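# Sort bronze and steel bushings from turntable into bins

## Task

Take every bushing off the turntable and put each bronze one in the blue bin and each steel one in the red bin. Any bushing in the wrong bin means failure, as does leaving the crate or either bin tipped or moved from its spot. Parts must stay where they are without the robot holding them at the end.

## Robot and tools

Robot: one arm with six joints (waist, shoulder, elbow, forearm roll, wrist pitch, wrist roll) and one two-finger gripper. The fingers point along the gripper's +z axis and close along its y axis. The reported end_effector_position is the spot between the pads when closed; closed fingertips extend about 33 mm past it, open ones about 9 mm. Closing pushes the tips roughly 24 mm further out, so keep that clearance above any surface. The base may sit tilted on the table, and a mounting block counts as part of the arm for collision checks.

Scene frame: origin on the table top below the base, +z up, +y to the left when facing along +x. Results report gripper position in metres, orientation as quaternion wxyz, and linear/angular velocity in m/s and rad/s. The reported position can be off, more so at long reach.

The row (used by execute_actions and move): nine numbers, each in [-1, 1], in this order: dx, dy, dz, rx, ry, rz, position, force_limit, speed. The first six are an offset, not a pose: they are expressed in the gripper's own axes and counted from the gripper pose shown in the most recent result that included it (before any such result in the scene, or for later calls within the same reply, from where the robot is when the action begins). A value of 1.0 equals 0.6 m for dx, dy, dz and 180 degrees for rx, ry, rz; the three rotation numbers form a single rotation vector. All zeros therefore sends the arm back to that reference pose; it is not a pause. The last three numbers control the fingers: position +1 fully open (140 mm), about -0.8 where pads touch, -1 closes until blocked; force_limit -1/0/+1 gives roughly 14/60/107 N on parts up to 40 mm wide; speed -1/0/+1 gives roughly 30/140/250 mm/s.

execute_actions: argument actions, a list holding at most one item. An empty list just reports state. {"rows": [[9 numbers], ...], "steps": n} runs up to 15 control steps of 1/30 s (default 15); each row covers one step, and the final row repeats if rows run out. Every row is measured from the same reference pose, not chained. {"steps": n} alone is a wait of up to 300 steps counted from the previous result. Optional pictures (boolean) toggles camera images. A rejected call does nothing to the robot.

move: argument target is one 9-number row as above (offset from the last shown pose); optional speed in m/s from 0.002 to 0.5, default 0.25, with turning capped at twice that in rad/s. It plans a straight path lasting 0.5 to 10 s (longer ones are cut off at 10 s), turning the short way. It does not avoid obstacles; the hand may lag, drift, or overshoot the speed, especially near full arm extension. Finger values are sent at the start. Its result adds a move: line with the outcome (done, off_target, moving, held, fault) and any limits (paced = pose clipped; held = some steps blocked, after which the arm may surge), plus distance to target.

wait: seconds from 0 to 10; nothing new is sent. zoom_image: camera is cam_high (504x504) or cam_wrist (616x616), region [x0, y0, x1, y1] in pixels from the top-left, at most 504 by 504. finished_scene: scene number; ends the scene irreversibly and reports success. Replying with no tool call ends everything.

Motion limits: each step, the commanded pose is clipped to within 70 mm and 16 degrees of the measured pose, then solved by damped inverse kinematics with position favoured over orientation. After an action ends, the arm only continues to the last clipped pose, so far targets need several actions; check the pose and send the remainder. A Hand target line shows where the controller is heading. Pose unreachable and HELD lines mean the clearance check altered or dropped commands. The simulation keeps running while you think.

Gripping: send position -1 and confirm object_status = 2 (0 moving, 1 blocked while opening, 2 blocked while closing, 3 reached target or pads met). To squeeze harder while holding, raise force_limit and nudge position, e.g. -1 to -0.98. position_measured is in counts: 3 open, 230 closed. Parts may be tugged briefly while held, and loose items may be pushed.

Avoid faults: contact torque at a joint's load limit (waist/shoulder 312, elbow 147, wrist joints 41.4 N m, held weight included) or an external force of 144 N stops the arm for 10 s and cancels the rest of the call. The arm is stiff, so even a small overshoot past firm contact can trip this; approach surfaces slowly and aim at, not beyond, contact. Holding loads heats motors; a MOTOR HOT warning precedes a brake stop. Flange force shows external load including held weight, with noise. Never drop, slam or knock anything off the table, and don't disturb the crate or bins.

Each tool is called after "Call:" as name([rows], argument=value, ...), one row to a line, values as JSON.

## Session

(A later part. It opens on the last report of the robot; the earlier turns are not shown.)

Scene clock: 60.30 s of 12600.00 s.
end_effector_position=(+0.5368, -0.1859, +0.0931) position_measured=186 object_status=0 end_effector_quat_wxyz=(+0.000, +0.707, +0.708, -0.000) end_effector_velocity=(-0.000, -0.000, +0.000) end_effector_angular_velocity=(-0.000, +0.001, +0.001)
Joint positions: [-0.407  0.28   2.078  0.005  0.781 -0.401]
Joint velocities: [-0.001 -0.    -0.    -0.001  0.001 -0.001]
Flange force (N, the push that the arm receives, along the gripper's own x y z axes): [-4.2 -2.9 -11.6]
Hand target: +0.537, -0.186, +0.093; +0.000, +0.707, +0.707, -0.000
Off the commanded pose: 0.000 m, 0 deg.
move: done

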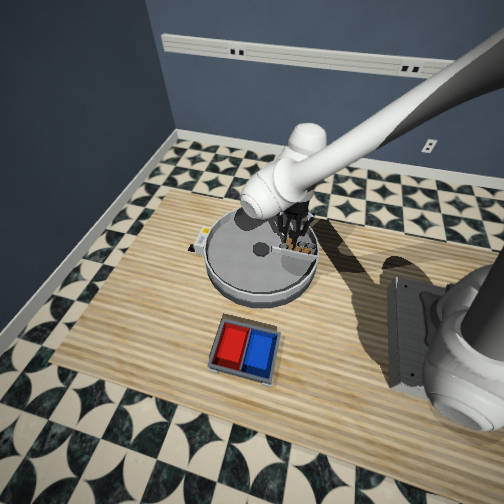

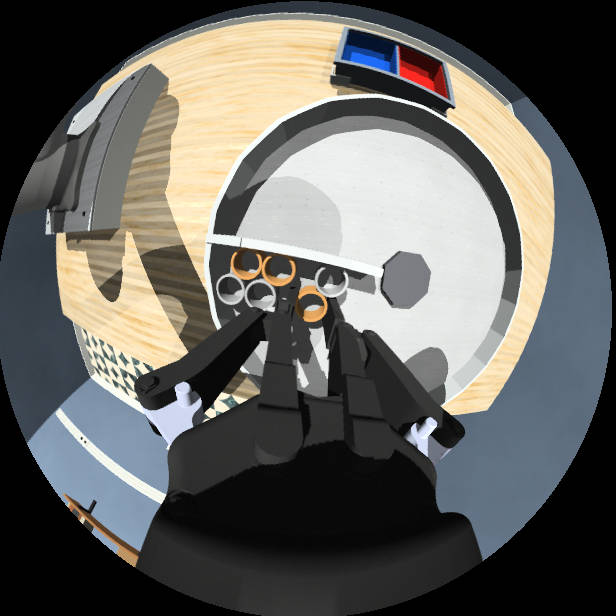

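Call:
move(target=[0,0,-0.098,0,0,0,-1,-0.3,-1], speed=0.2)

Call:
move(target=[0.668,-0.003,0,0,0,0,-1,-0.3,-1], speed=0.4)

Call:
zoom_image(camera="cam_wrist", region=[220,170,440,390])

Scene clock: 62.93 s of 12600.00 s.
end_effector_position=(+0.5368, -0.1859, +0.1518) position_measured=186 object_status=2 end_effector_quat_wxyz=(+0.000, +0.707, +0.707, -0.000) end_effector_velocity=(+0.001, -0.001, +0.002) end_effector_angular_velocity=(-0.001, -0.001, +0.000)
Joint positions: [-0.407  0.208  2.034  0.004  0.896 -0.4  ]
Joint velocities: [-0.    -0.001 -0.002 -0.001  0.002  0.   ]
Flange force (N, the push that the arm receives, along the gripper's own x y z axes): [-4.2 -4.3 -4.9]
Hand target: +0.537, -0.186, +0.152; +0.000, +0.707, +0.707, -0.000
Off the commanded pose: 0.000 m, 0 deg.
move: done

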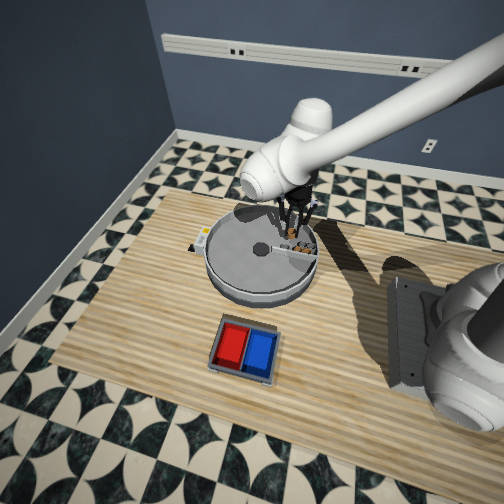

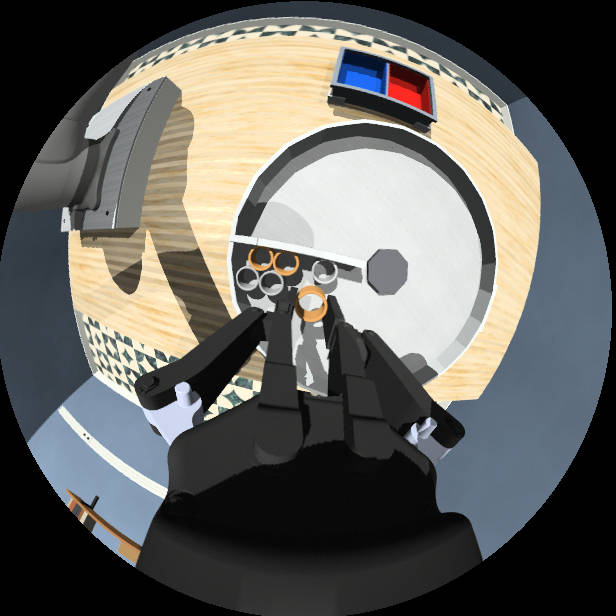

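Scene clock: 64.57 s of 12600.00 s.
end_effector_position=(+0.5352, +0.2156, +0.1524) position_measured=186 object_status=2 end_effector_quat_wxyz=(-0.000, +0.707, +0.707, +0.001) end_effector_velocity=(+0.000, +0.001, -0.000) end_effector_angular_velocity=(-0.002, +0.001, +0.000)
Joint positions: [0.311 0.218 2.018 0.003 0.9   0.319]
Joint velocities: [ 0.003  0.002 -0.002 -0.003  0.001  0.005]
Flange force (N, the push that the arm receives, along the gripper's own x y z axes): [-9.6 -4.5 -4.2]
Hand target: +0.535, +0.216, +0.152; -0.000, +0.707, +0.707, +0.001
Off the commanded pose: 0.001 m, 0 deg.
move: done; limits=paced

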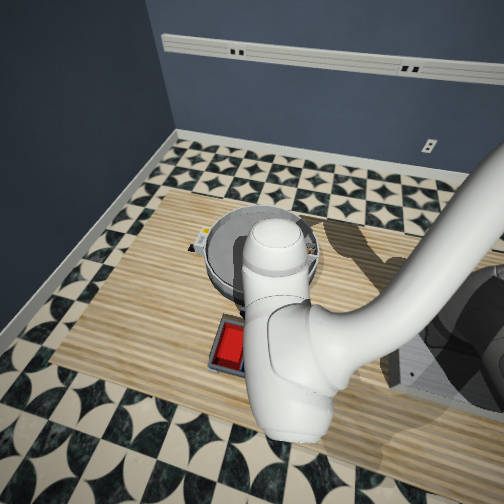

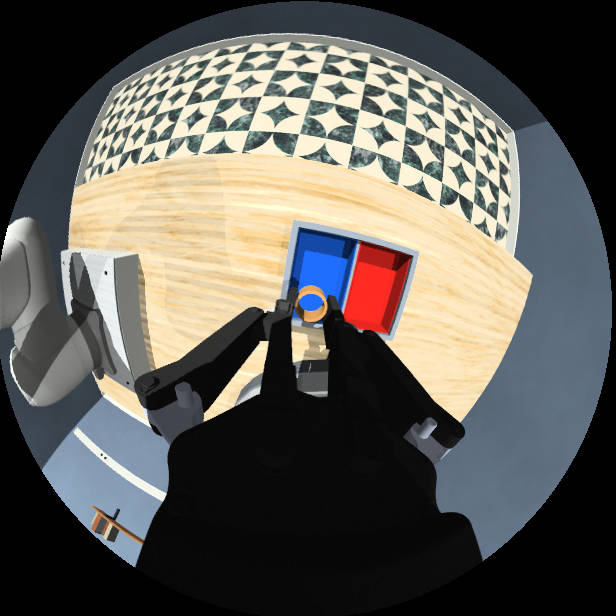

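Region (220, 170, 440, 390) of cam_wrist's 616x616 image, scaled by 2.291, with more detail than that image has.

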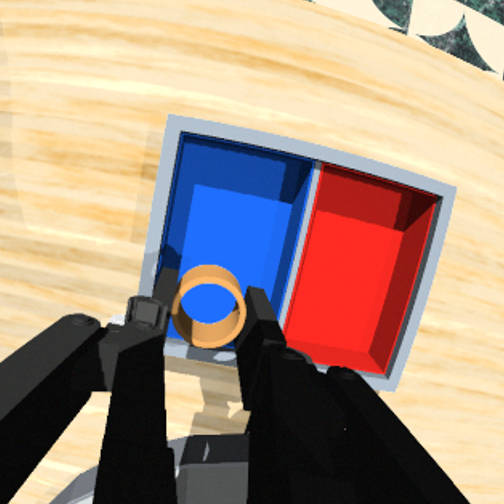

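Call:
move(target=[0.066,0.010,0.06,0,0,0,-1,-0.3,-1], speed=0.15)

Call:
zoom_image(camera="cam_wrist", region=[220,200,420,400])

Scene clock: 67.67 s of 12600.00 s.
end_effector_position=(+0.5412, +0.2553, +0.1165) position_measured=186 object_status=2 end_effector_quat_wxyz=(-0.000, +0.707, +0.707, +0.001) end_effector_velocity=(+0.001, +0.001, -0.000) end_effector_angular_velocity=(+0.000, -0.002, +0.001)
Joint positions: [0.372 0.288 2.006 0.003 0.842 0.379]
Joint velocities: [ 0.002  0.002 -0.002 -0.001 -0.002  0.001]
Flange force (N, the push that the arm receives, along the gripper's own x y z axes): [-3.1 2.5 -0.3]
Hand target: +0.541, +0.255, +0.116; -0.000, +0.707, +0.707, +0.001
Off the commanded pose: 0.000 m, 0 deg.
move: done

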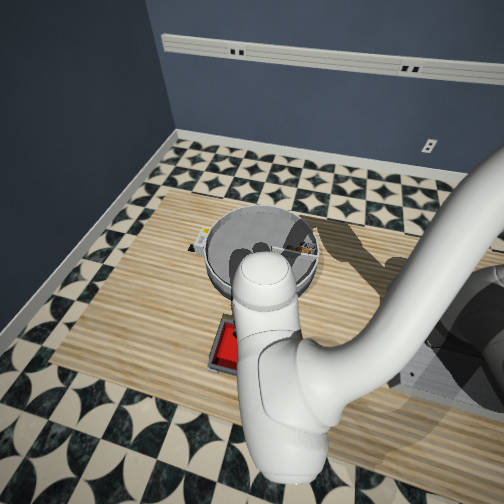

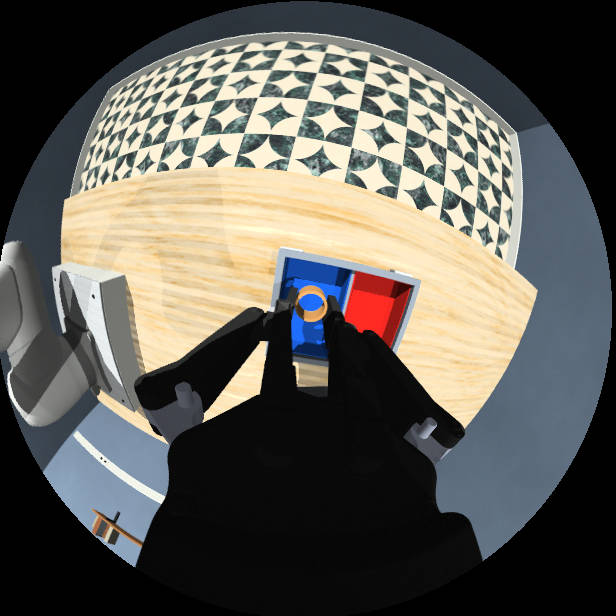

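Region (220, 200, 420, 400) of cam_wrist's 616x616 image, scaled by 2.520, with more detail than that image has.

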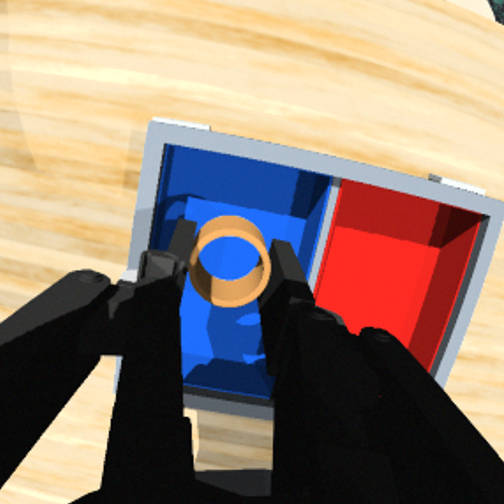

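Call:
move(target=[0.008,0,0.086,0,0,0,-1,-0.3,-1], speed=0.1)

Call:
zoom_image(camera="cam_wrist", region=[220,200,420,400])

Scene clock: 70.03 s of 12600.00 s.
end_effector_position=(+0.5411, +0.2603, +0.0650) position_measured=186 object_status=2 end_effector_quat_wxyz=(-0.000, +0.707, +0.708, +0.001) end_effector_velocity=(+0.001, +0.000, -0.001) end_effector_angular_velocity=(+0.001, -0.002, -0.001)
Joint positions: [0.379 0.355 2.034 0.003 0.746 0.386]
Joint velocities: [-0.     0.002 -0.     0.    -0.004  0.   ]
Flange force (N, the push that the arm receives, along the gripper's own x y z axes): [-0.9 2.9 1.3]
Hand target: +0.541, +0.260, +0.065; -0.000, +0.707, +0.708, +0.001
Off the commanded pose: 0.000 m, 0 deg.
move: done

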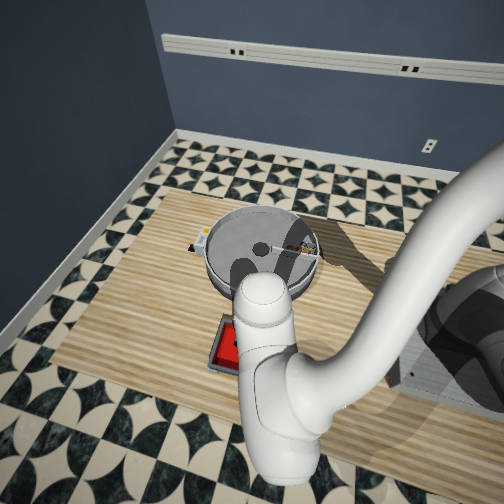

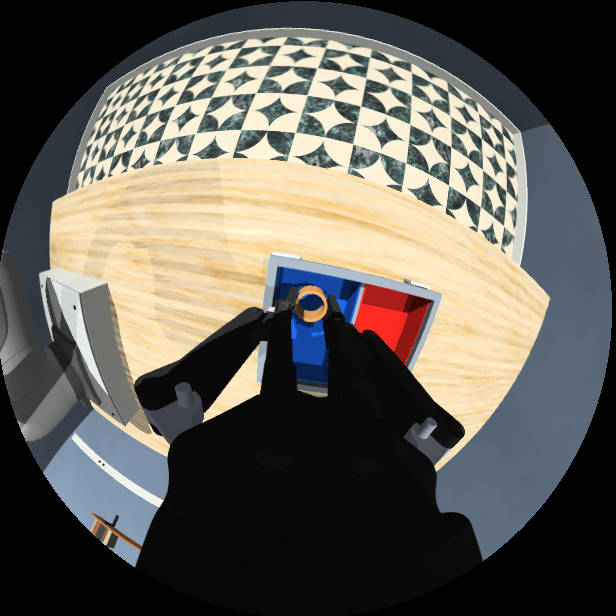

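Region (220, 200, 420, 400) of cam_wrist's 616x616 image, scaled by 2.520, with more detail than that image has.

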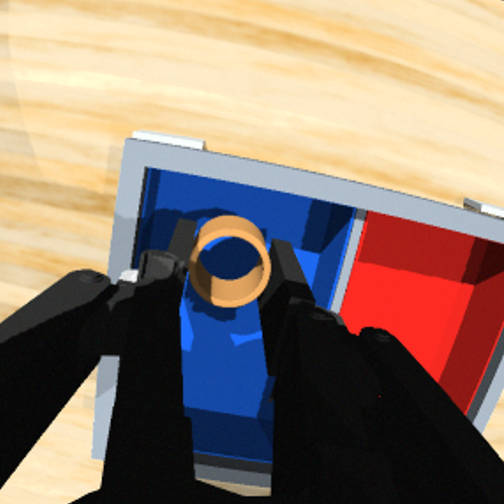

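Call:
move(target=[0,0,0.024,0,0,0,-1,-0.3,-1], speed=0.02)

Call:
zoom_image(camera="cam_wrist", region=[220,200,420,400])

Scene clock: 74.37 s of 12600.00 s.
end_effector_position=(+0.5411, +0.2603, +0.0507) position_measured=186 object_status=2 end_effector_quat_wxyz=(-0.000, +0.707, +0.707, +0.001) end_effector_velocity=(+0.001, +0.000, -0.001) end_effector_angular_velocity=(+0.001, -0.003, -0.001)
Joint positions: [0.379 0.374 2.042 0.003 0.719 0.386]
Joint velocities: [-0.     0.002 -0.    -0.    -0.005  0.001]
Flange force (N, the push that the arm receives, along the gripper's own x y z axes): [-0.4 8.2 1.0]
Hand target: +0.541, +0.260, +0.051; -0.000, +0.707, +0.708, +0.001
Off the commanded pose: 0.000 m, 0 deg.
move: done

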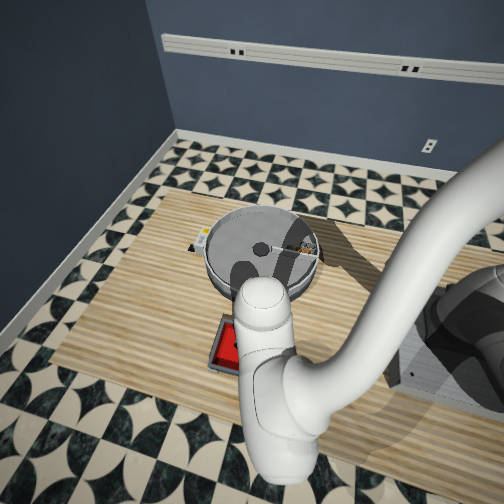

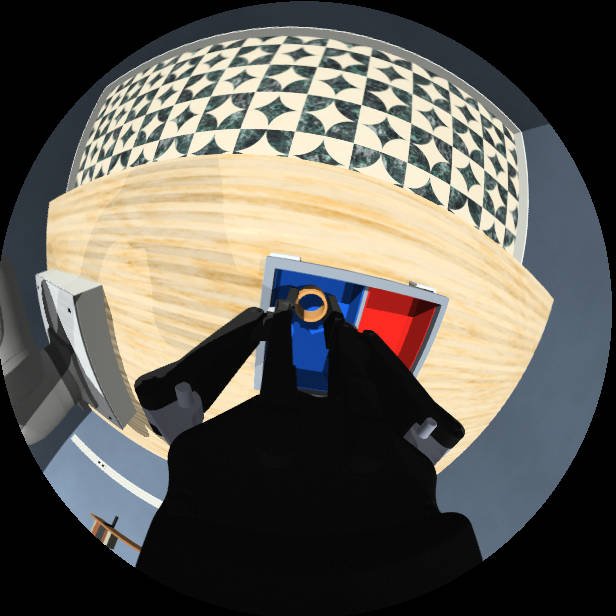

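Region (220, 200, 420, 400) of cam_wrist's 616x616 image, scaled by 2.520, with more detail than that image has.

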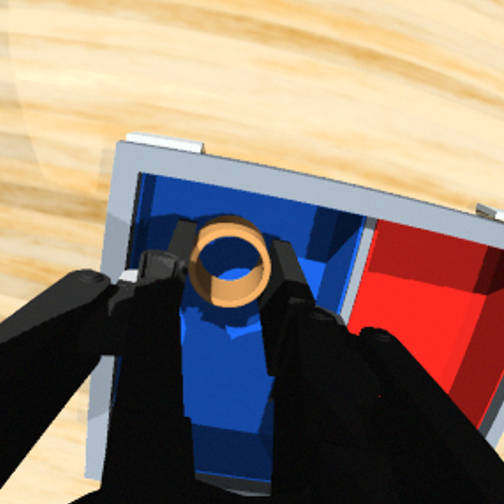

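Call:
move(target=[0,0,0.0045,0,0,0,-1,-0.3,-1], speed=0.005)

Scene clock: 76.93 s of 12600.00 s.
end_effector_position=(+0.5411, +0.2603, +0.0480) position_measured=186 object_status=2 end_effector_quat_wxyz=(-0.000, +0.707, +0.708, +0.001) end_effector_velocity=(-0.001, -0.001, -0.001) end_effector_angular_velocity=(-0.001, +0.002, +0.000)
Joint positions: [0.379 0.378 2.043 0.003 0.714 0.386]
Joint velocities: [-0.     0.001  0.001 -0.     0.001 -0.   ]
Flange force (N, the push that the arm receives, along the gripper's own x y z axes): [-2.5 1.5 -4.4]
Hand target: +0.541, +0.260, +0.048; -0.000, +0.707, +0.707, +0.001
Off the commanded pose: 0.000 m, 0 deg.
move: done

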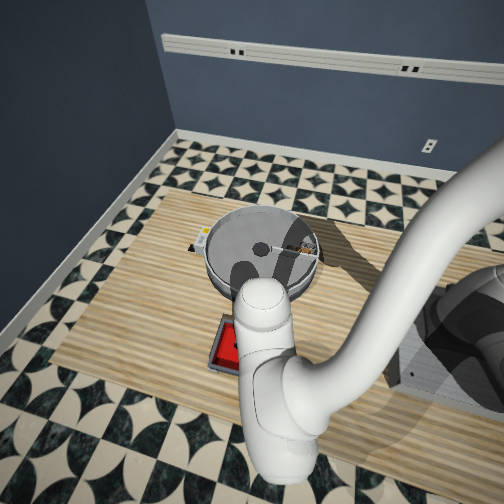

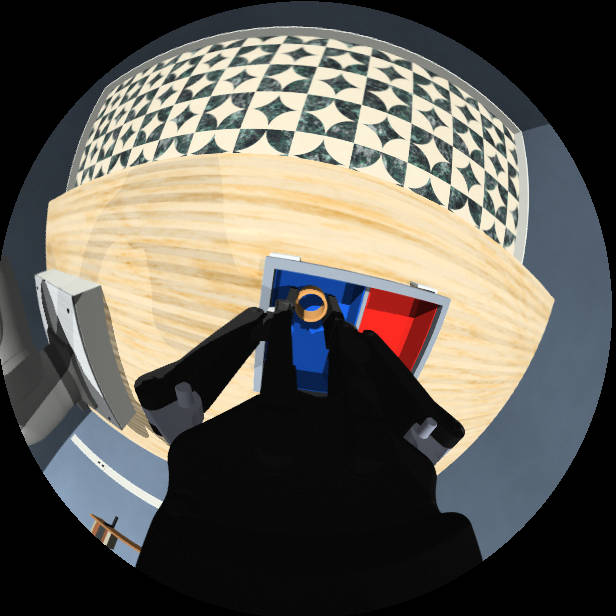

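Call:
move(target=[0,0,0.005,0,0,0,-1,-0.3,-1], speed=0.006)

Scene clock: 78.30 s of 12600.00 s.
end_effector_position=(+0.5412, +0.2604, +0.0452) position_measured=186 object_status=2 end_effector_quat_wxyz=(-0.000, +0.707, +0.708, +0.001) end_effector_velocity=(-0.000, -0.000, -0.001) end_effector_angular_velocity=(-0.000, +0.001, +0.000)
Joint positions: [0.379 0.382 2.044 0.003 0.709 0.386]
Joint velocities: [-0.     0.001  0.001 -0.    -0.001 -0.   ]
Flange force (N, the push that the arm receives, along the gripper's own x y z axes): [-5.4 -11.2 -71.5]
Hand target: +0.541, +0.260, +0.045; -0.000, +0.707, +0.708, +0.001
Off the commanded pose: 0.000 m, 0 deg.
move: done

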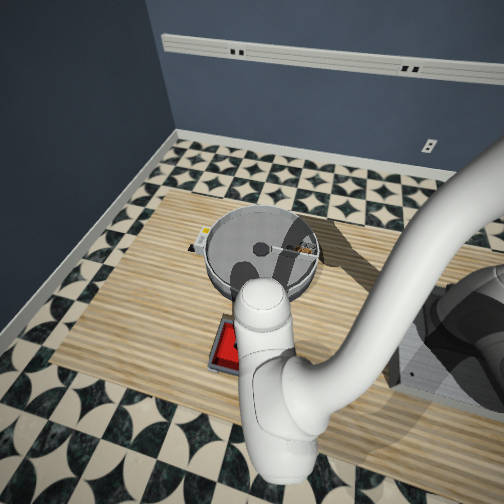

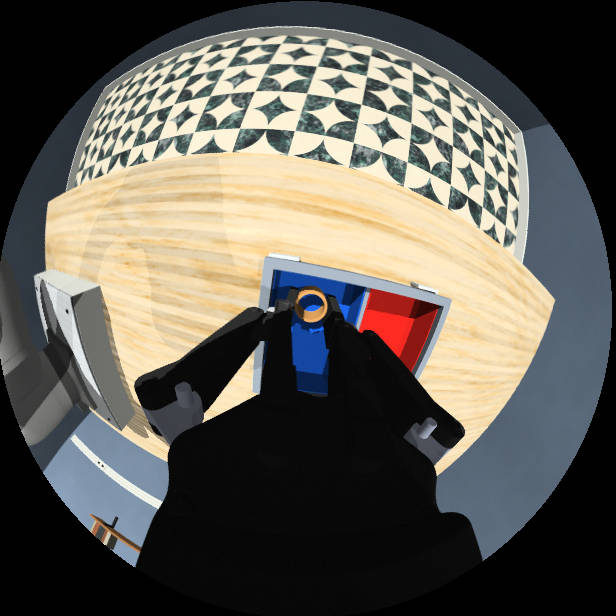

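Call:
execute_actions([
  {"rows":[[0,0,-0.002,0,0,0,-1,-0.3,-0.5],[0,0,-0.002,0,0,0,-1,-0.3,-0.5],[0,0,-0.002,0,0,0,-0.34,-0.3,-0.5]],"steps":10},
], pictures=false)

Call:
move(target=[0,0,-0.17,0,0,0,-0.34,-0.3,-0.5], speed=0.2)

Call:
move(target=[-0.745,-0.03,0,0,0,0,-0.2,-0.3,-0.5], speed=0.4)

Call:
zoom_image(camera="cam_wrist", region=[200,180,400,380])

Scene clock: 80.53 s of 12600.00 s.
end_effector_position=(+0.5410, +0.2603, +0.0462) position_measured=172 object_status=0 end_effector_quat_wxyz=(-0.000, +0.707, +0.708, +0.001) end_effector_velocity=(+0.002, +0.001, +0.002) end_effector_angular_velocity=(+0.001, -0.003, -0.000)
Joint positions: [0.379 0.38  2.044 0.003 0.711 0.386]
Joint velocities: [-0.    -0.002 -0.003  0.     0.002  0.   ]
Flange force (N, the push that the arm receives, along the gripper's own x y z axes): [-3.4 3.0 -1.3]
Hand target: +0.541, +0.260, +0.046; -0.000, +0.707, +0.708, +0.001
Off the commanded pose: 0.000 m, 0 deg.
Steps of this call (steps 1 to 57: nothing new was sent; steps 58 to 67: all 10 steps of this action). Readings (end_effector_position | what the end effector reports):
58: (+0.5411, +0.2603, +0.0450) | position_measured=186 object_status=2
59: (+0.5410, +0.2603, +0.0452) | position_measured=186 object_status=2
61: (+0.5407, +0.2602, +0.0455) | position_measured=186 object_status=0
65: (+0.5409, +0.2602, +0.0460) | position_measured=172 object_status=0
67: the state above

Scene clock: 81.77 s of 12600.00 s.
end_effector_position=(+0.5413, +0.2601, +0.1484) position_measured=172 object_status=3 end_effector_quat_wxyz=(-0.000, +0.707, +0.707, +0.001) end_effector_velocity=(+0.001, +0.001, +0.002) end_effector_angular_velocity=(+0.001, -0.001, -0.001)
Joint positions: [0.379 0.254 1.978 0.002 0.903 0.387]
Joint velocities: [ 0.    -0.001 -0.002  0.001  0.002  0.   ]
Flange force (N, the push that the arm receives, along the gripper's own x y z axes): [-2.2 2.8 -1.6]
Hand target: +0.541, +0.260, +0.149; -0.000, +0.707, +0.707, +0.001
Off the commanded pose: 0.000 m, 0 deg.
move: done

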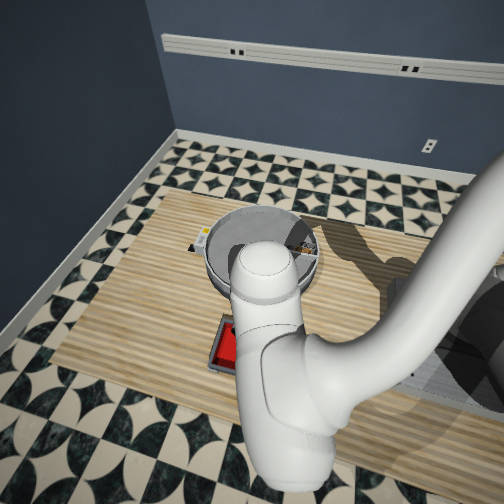

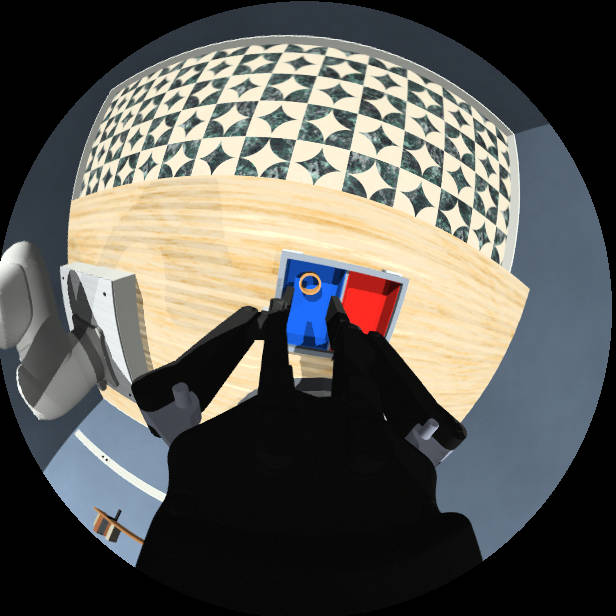

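Scene clock: 83.53 s of 12600.00 s.
end_effector_position=(+0.5229, -0.1878, +0.1477) position_measured=154 object_status=3 end_effector_quat_wxyz=(+0.000, +0.707, +0.707, -0.000) end_effector_velocity=(+0.001, -0.002, +0.000) end_effector_angular_velocity=(+0.001, -0.000, -0.000)
Joint positions: [-0.42   0.195  2.06   0.005  0.883 -0.413]
Joint velocities: [-0.004  0.002 -0.003  0.002  0.001 -0.004]
Flange force (N, the push that the arm receives, along the gripper's own x y z axes): [-3.0 -1.5 0.3]
Hand target: +0.523, -0.188, +0.148; +0.000, +0.707, +0.707, -0.000
Off the commanded pose: 0.001 m, 0 deg.
move: done; limits=paced

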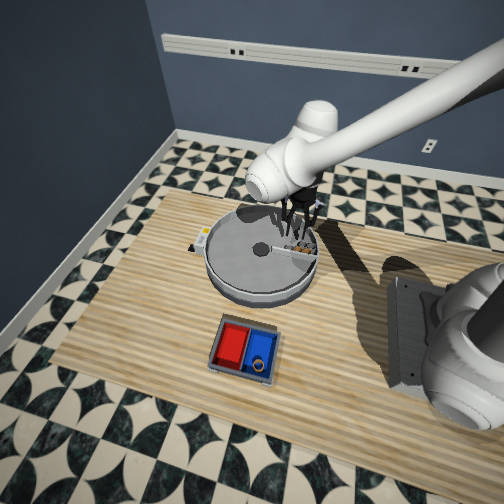

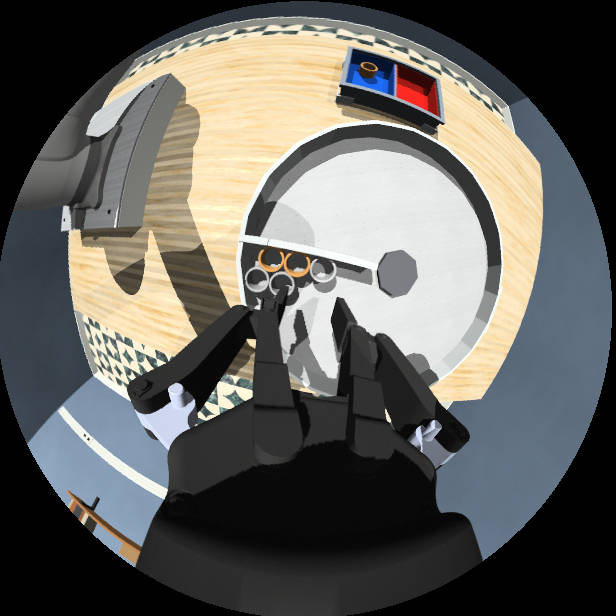

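Region (200, 180, 400, 380) of cam_wrist's 616x616 image, scaled by 2.520, with more detail than that image has.

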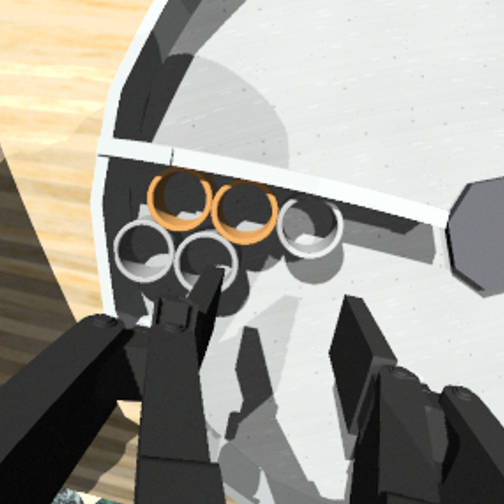

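Call:
move(target=[0.007,0.037,0.048,0,0,0,-0.2,-0.3,-0.5], speed=0.08)

Call:
zoom_image(camera="cam_wrist", region=[240,230,360,350])

Scene clock: 86.43 s of 12600.00 s.
end_effector_position=(+0.5451, -0.1835, +0.1190) position_measured=154 object_status=3 end_effector_quat_wxyz=(+0.000, +0.707, +0.707, -0.000) end_effector_velocity=(+0.001, +0.000, -0.001) end_effector_angular_velocity=(+0.001, +0.001, +0.000)
Joint positions: [-0.398  0.256  2.047  0.005  0.835 -0.391]
Joint velocities: [ 0.001  0.002 -0.001  0.    -0.001  0.001]
Flange force (N, the push that the arm receives, along the gripper's own x y z axes): [-7.7 -1.6 -2.2]
Hand target: +0.545, -0.184, +0.119; +0.000, +0.707, +0.707, -0.000
Off the commanded pose: 0.000 m, 0 deg.
move: done

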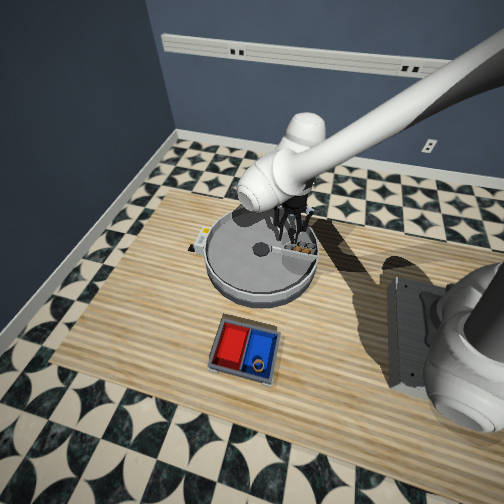

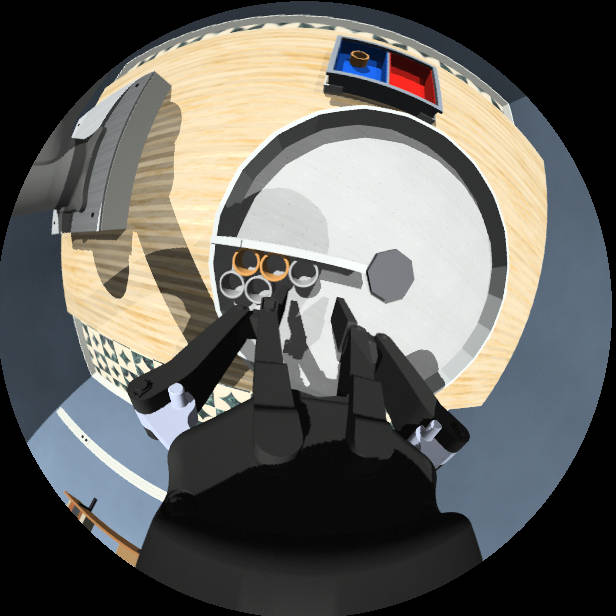

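Region (240, 230, 360, 350) of cam_wrist's 616x616 image, scaled by 4.200, with more detail than that image has.

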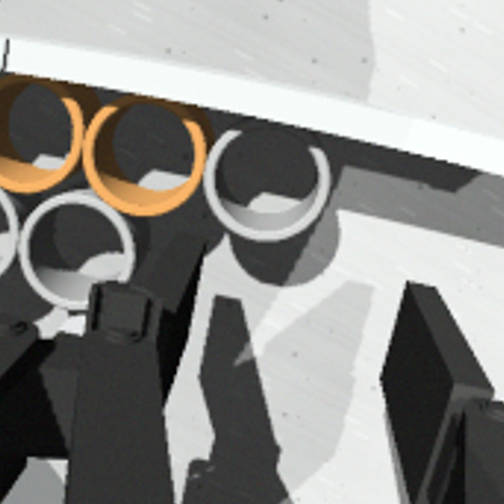

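Call:
move(target=[0.003,0,0.043,0,0,0,-0.2,-0.3,-0.5], speed=0.04)

Call:
move(target=[0.006,0.021,0,0,0,0,-0.2,-0.3,-0.5], speed=0.02)

Call:
zoom_image(camera="cam_wrist", region=[220,210,370,360])

Scene clock: 88.67 s of 12600.00 s.
end_effector_position=(+0.5451, -0.1817, +0.0933) position_measured=154 object_status=3 end_effector_quat_wxyz=(+0.000, +0.707, +0.707, -0.000) end_effector_velocity=(-0.000, +0.000, -0.002) end_effector_angular_velocity=(+0.000, -0.000, +0.000)
Joint positions: [-0.395  0.288  2.066  0.005  0.785 -0.389]
Joint velocities: [ 0.     0.002  0.002  0.    -0.004 -0.   ]
Flange force (N, the push that the arm receives, along the gripper's own x y z axes): [-0.2 -1.9 -7.2]
Hand target: +0.545, -0.182, +0.093; +0.000, +0.707, +0.707, -0.000
Off the commanded pose: 0.000 m, 0 deg.
move: done

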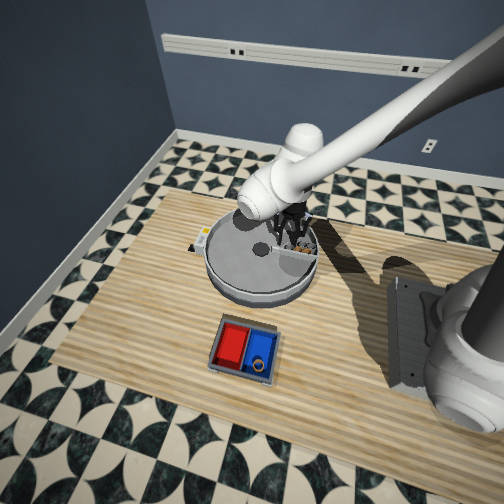

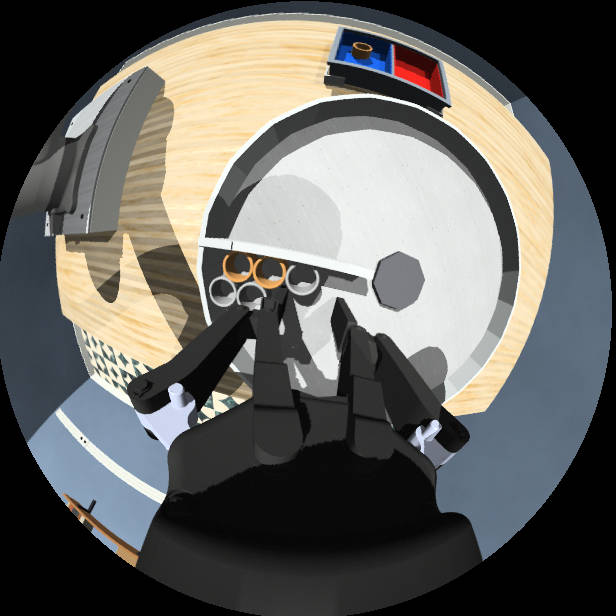

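Scene clock: 99.40 s of 12600.00 s.
end_effector_position=(+0.5560, -0.1821, +0.0935) position_measured=154 object_status=3 end_effector_quat_wxyz=(+0.003, +0.704, +0.710, -0.003) end_effector_velocity=(-0.002, +0.001, -0.001) end_effector_angular_velocity=(+0.001, +0.003, +0.001)
Joint positions: [-0.384  0.3    2.047 -0.006  0.788 -0.377]
Joint velocities: [ 0.    -0.     0.002 -0.     0.001 -0.   ]
Flange force (N, the push that the arm receives, along the gripper's own x y z axes): [-30.0 -4.2 5.0]
Hand target: +0.556, -0.182, +0.093; +0.003, +0.705, +0.710, -0.003
Off the commanded pose: 0.004 m, 1 deg.
FORCE FAULT: contact force on the arm reached its limit, and the arm stopped for 10 seconds. The contact can be on any part of the arm, not only on its tool. The arm's remaining commands of this call were not run. The arm holds still and accepts commands again. Move the arm away from the contact; if what it grips holds it there, let go first. Pushing or pulling that hard again can fault the arm again.
move: fault

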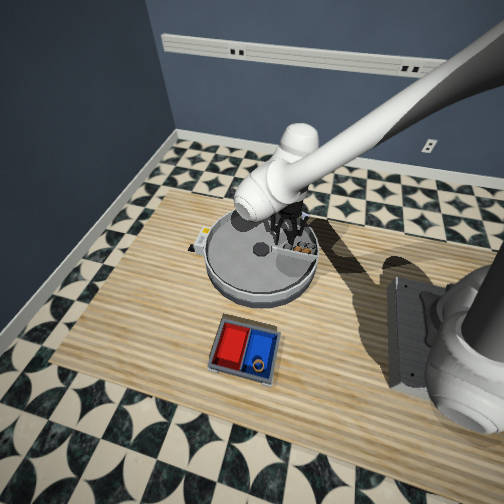

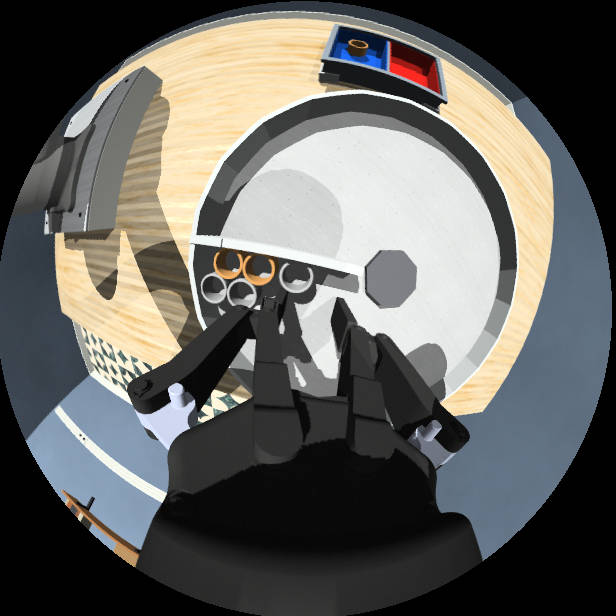

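Region (220, 210, 370, 360) of cam_wrist's 616x616 image, scaled by 3.360, with more detail than that image has.

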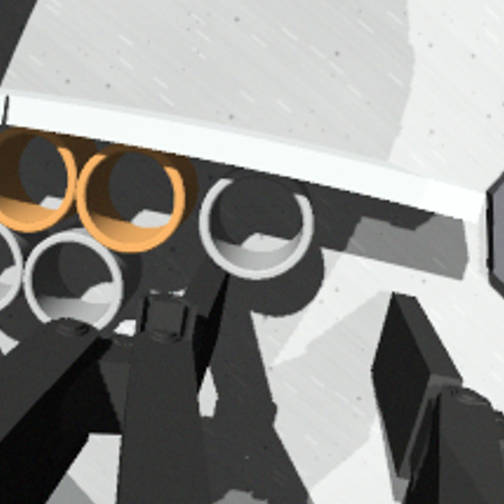

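Call:
zoom_image(camera="cam_wrist", region=[240,240,330,330])

Region (240, 240, 330, 330) of cam_wrist's 616x616 image, scaled by 5.600, with more detail than that image has.

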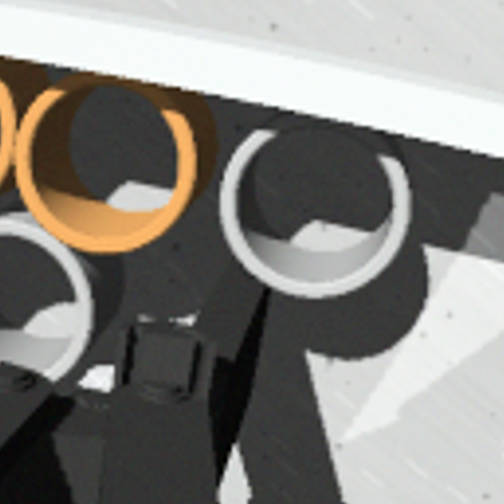

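Call:
move(target=[0,-0.0125,0,0,0.0027,0.0027,-0.2,-1,-1], speed=0.02)

Call:
zoom_image(camera="cam_wrist", region=[240,240,330,330])

Scene clock: 110.13 s of 12600.00 s.
end_effector_position=(+0.5486, -0.1821, +0.0935) position_measured=154 object_status=3 end_effector_quat_wxyz=(+0.000, +0.707, +0.707, -0.000) end_effector_velocity=(-0.001, -0.000, +0.001) end_effector_angular_velocity=(+0.002, -0.001, -0.001)
Joint positions: [-0.393  0.292  2.059  0.005  0.788 -0.385]
Joint velocities: [-0.002 -0.002  0.001  0.002  0.    -0.002]
Flange force (N, the push that the arm receives, along the gripper's own x y z axes): [-5.4 1.7 -3.8]
Hand target: +0.548, -0.182, +0.094; -0.000, +0.707, +0.707, -0.000
Off the commanded pose: 0.000 m, 0 deg.
move: done

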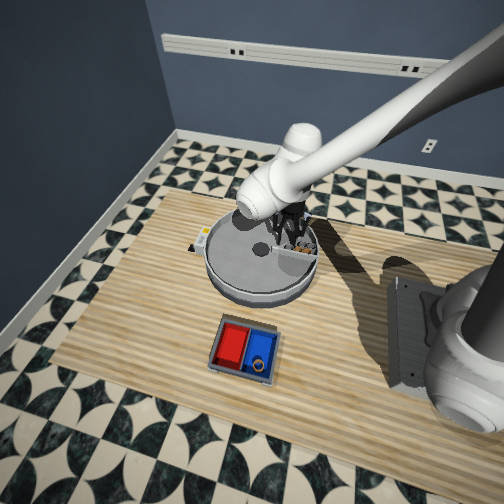

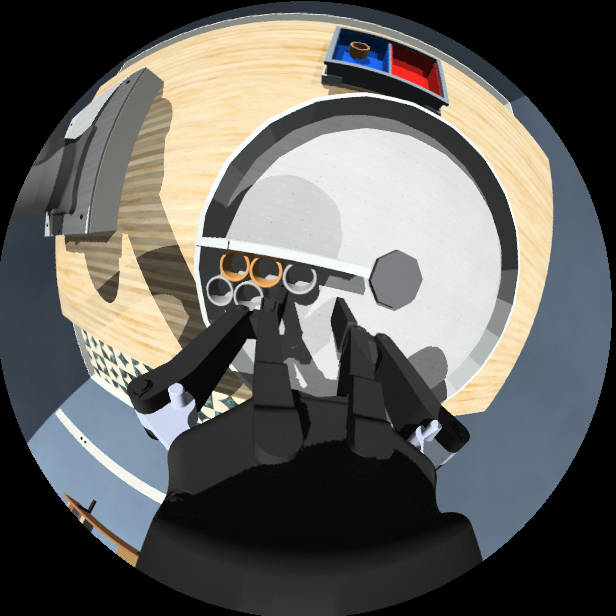

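Region (240, 240, 330, 330) of cam_wrist's 616x616 image, scaled by 5.600, with more detail than that image has.

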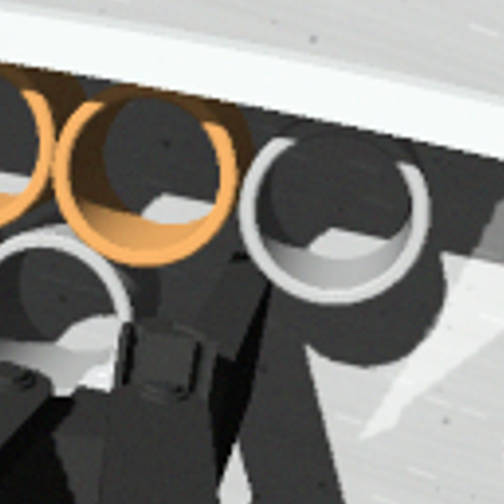

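Call:
move(target=[0,-0.004,0,0,0,0,-0.2,-1,-1], speed=0.01)

Call:
move(target=[0.004,0,0,0,0,0,-0.2,-1,-1], speed=0.005)

Call:
zoom_image(camera="cam_wrist", region=[240,240,330,330])

Scene clock: 113.43 s of 12600.00 s.
end_effector_position=(+0.5462, -0.1821, +0.0935) position_measured=154 object_status=3 end_effector_quat_wxyz=(+0.000, +0.707, +0.707, -0.000) end_effector_velocity=(-0.001, +0.000, -0.001) end_effector_angular_velocity=(+0.000, -0.001, -0.001)
Joint positions: [-0.394  0.289  2.063  0.005  0.786 -0.387]
Joint velocities: [-0.    -0.001  0.002  0.001 -0.002  0.   ]
Flange force (N, the push that the arm receives, along the gripper's own x y z axes): [-3.1 -4.4 -2.3]
Hand target: +0.546, -0.182, +0.094; +0.000, +0.707, +0.707, -0.000
Off the commanded pose: 0.000 m, 0 deg.
move: done

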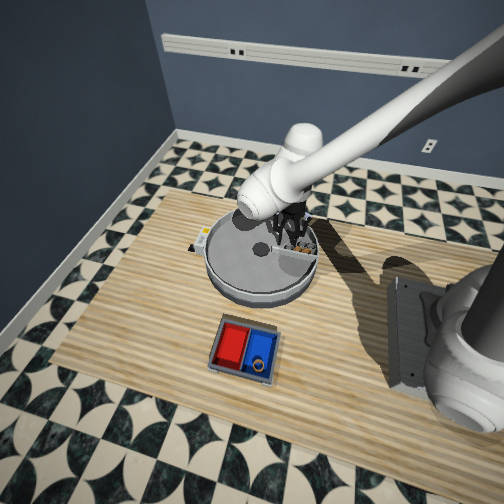

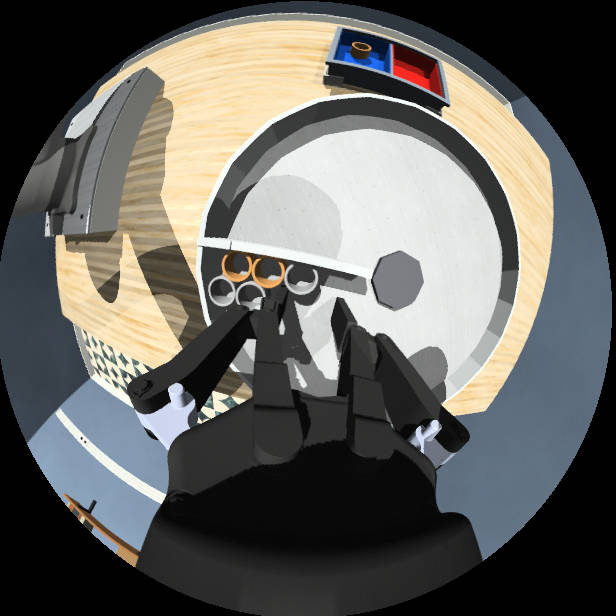

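Scene clock: 114.13 s of 12600.00 s.
end_effector_position=(+0.5462, -0.1798, +0.0935) position_measured=154 object_status=3 end_effector_quat_wxyz=(+0.000, +0.707, +0.707, -0.000) end_effector_velocity=(+0.001, +0.000, +0.001) end_effector_angular_velocity=(-0.000, -0.001, -0.000)
Joint positions: [-0.391  0.288  2.064  0.005  0.786 -0.383]
Joint velocities: [ 0.001 -0.    -0.002  0.001  0.     0.001]
Flange force (N, the push that the arm receives, along the gripper's own x y z axes): [-19.4 -8.8 -2.1]
Hand target: +0.546, -0.180, +0.094; +0.000, +0.707, +0.707, -0.000
Off the commanded pose: 0.000 m, 0 deg.
move: done

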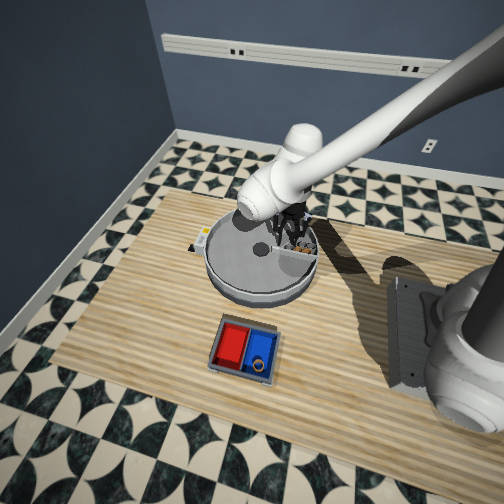

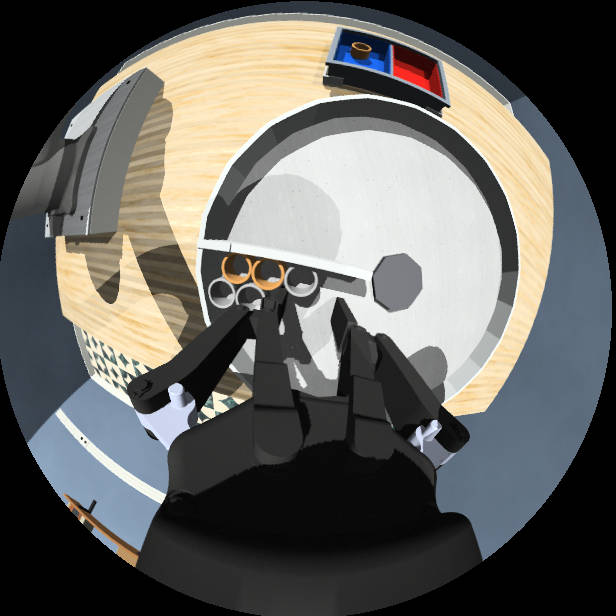

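Region (240, 240, 330, 330) of cam_wrist's 616x616 image, scaled by 5.600, with more detail than that image has.

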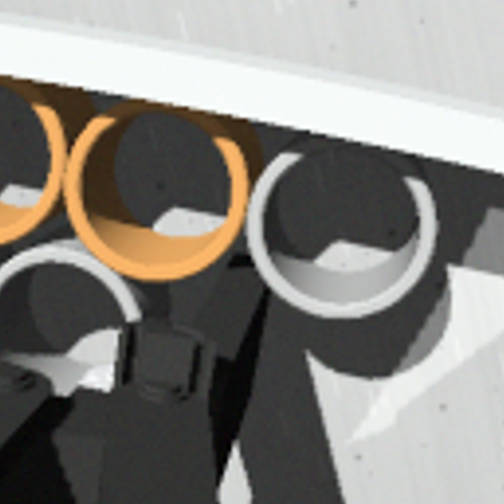

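Call:
move(target=[-0.0006,0,0,0,0,0,-0.36,-1,-1], speed=0.005)

Call:
zoom_image(camera="cam_wrist", region=[250,240,340,330])

Scene clock: 123.40 s of 12600.00 s.
end_effector_position=(+0.5462, -0.1801, +0.0936) position_measured=174 object_status=3 end_effector_quat_wxyz=(+0.000, +0.707, +0.707, -0.000) end_effector_velocity=(+0.001, -0.000, +0.000) end_effector_angular_velocity=(+0.000, +0.000, -0.000)
Joint positions: [-0.391  0.288  2.064  0.005  0.786 -0.384]
Joint velocities: [-0.     0.001 -0.002  0.     0.002 -0.   ]
Flange force (N, the push that the arm receives, along the gripper's own x y z axes): [-22.2 -8.6 -14.3]
Hand target: +0.546, -0.180, +0.094; +0.000, +0.707, +0.707, -0.000
Off the commanded pose: 0.000 m, 0 deg.
move: done

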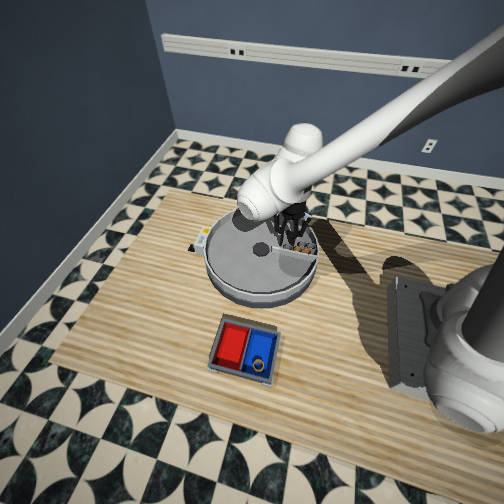

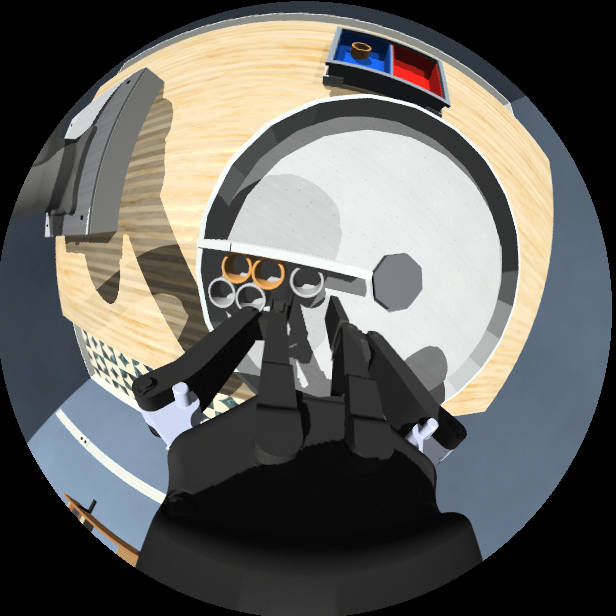

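Region (250, 240, 340, 330) of cam_wrist's 616x616 image, scaled by 5.600, with more detail than that image has.

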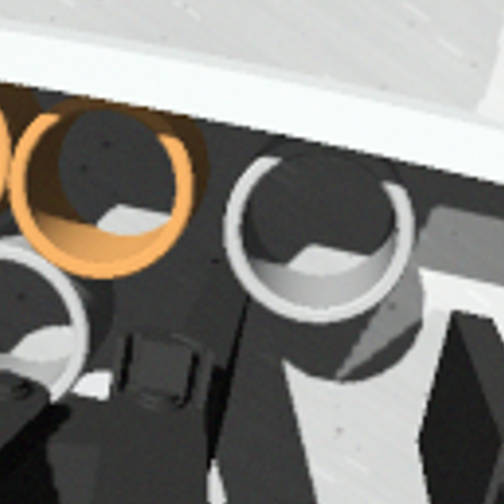

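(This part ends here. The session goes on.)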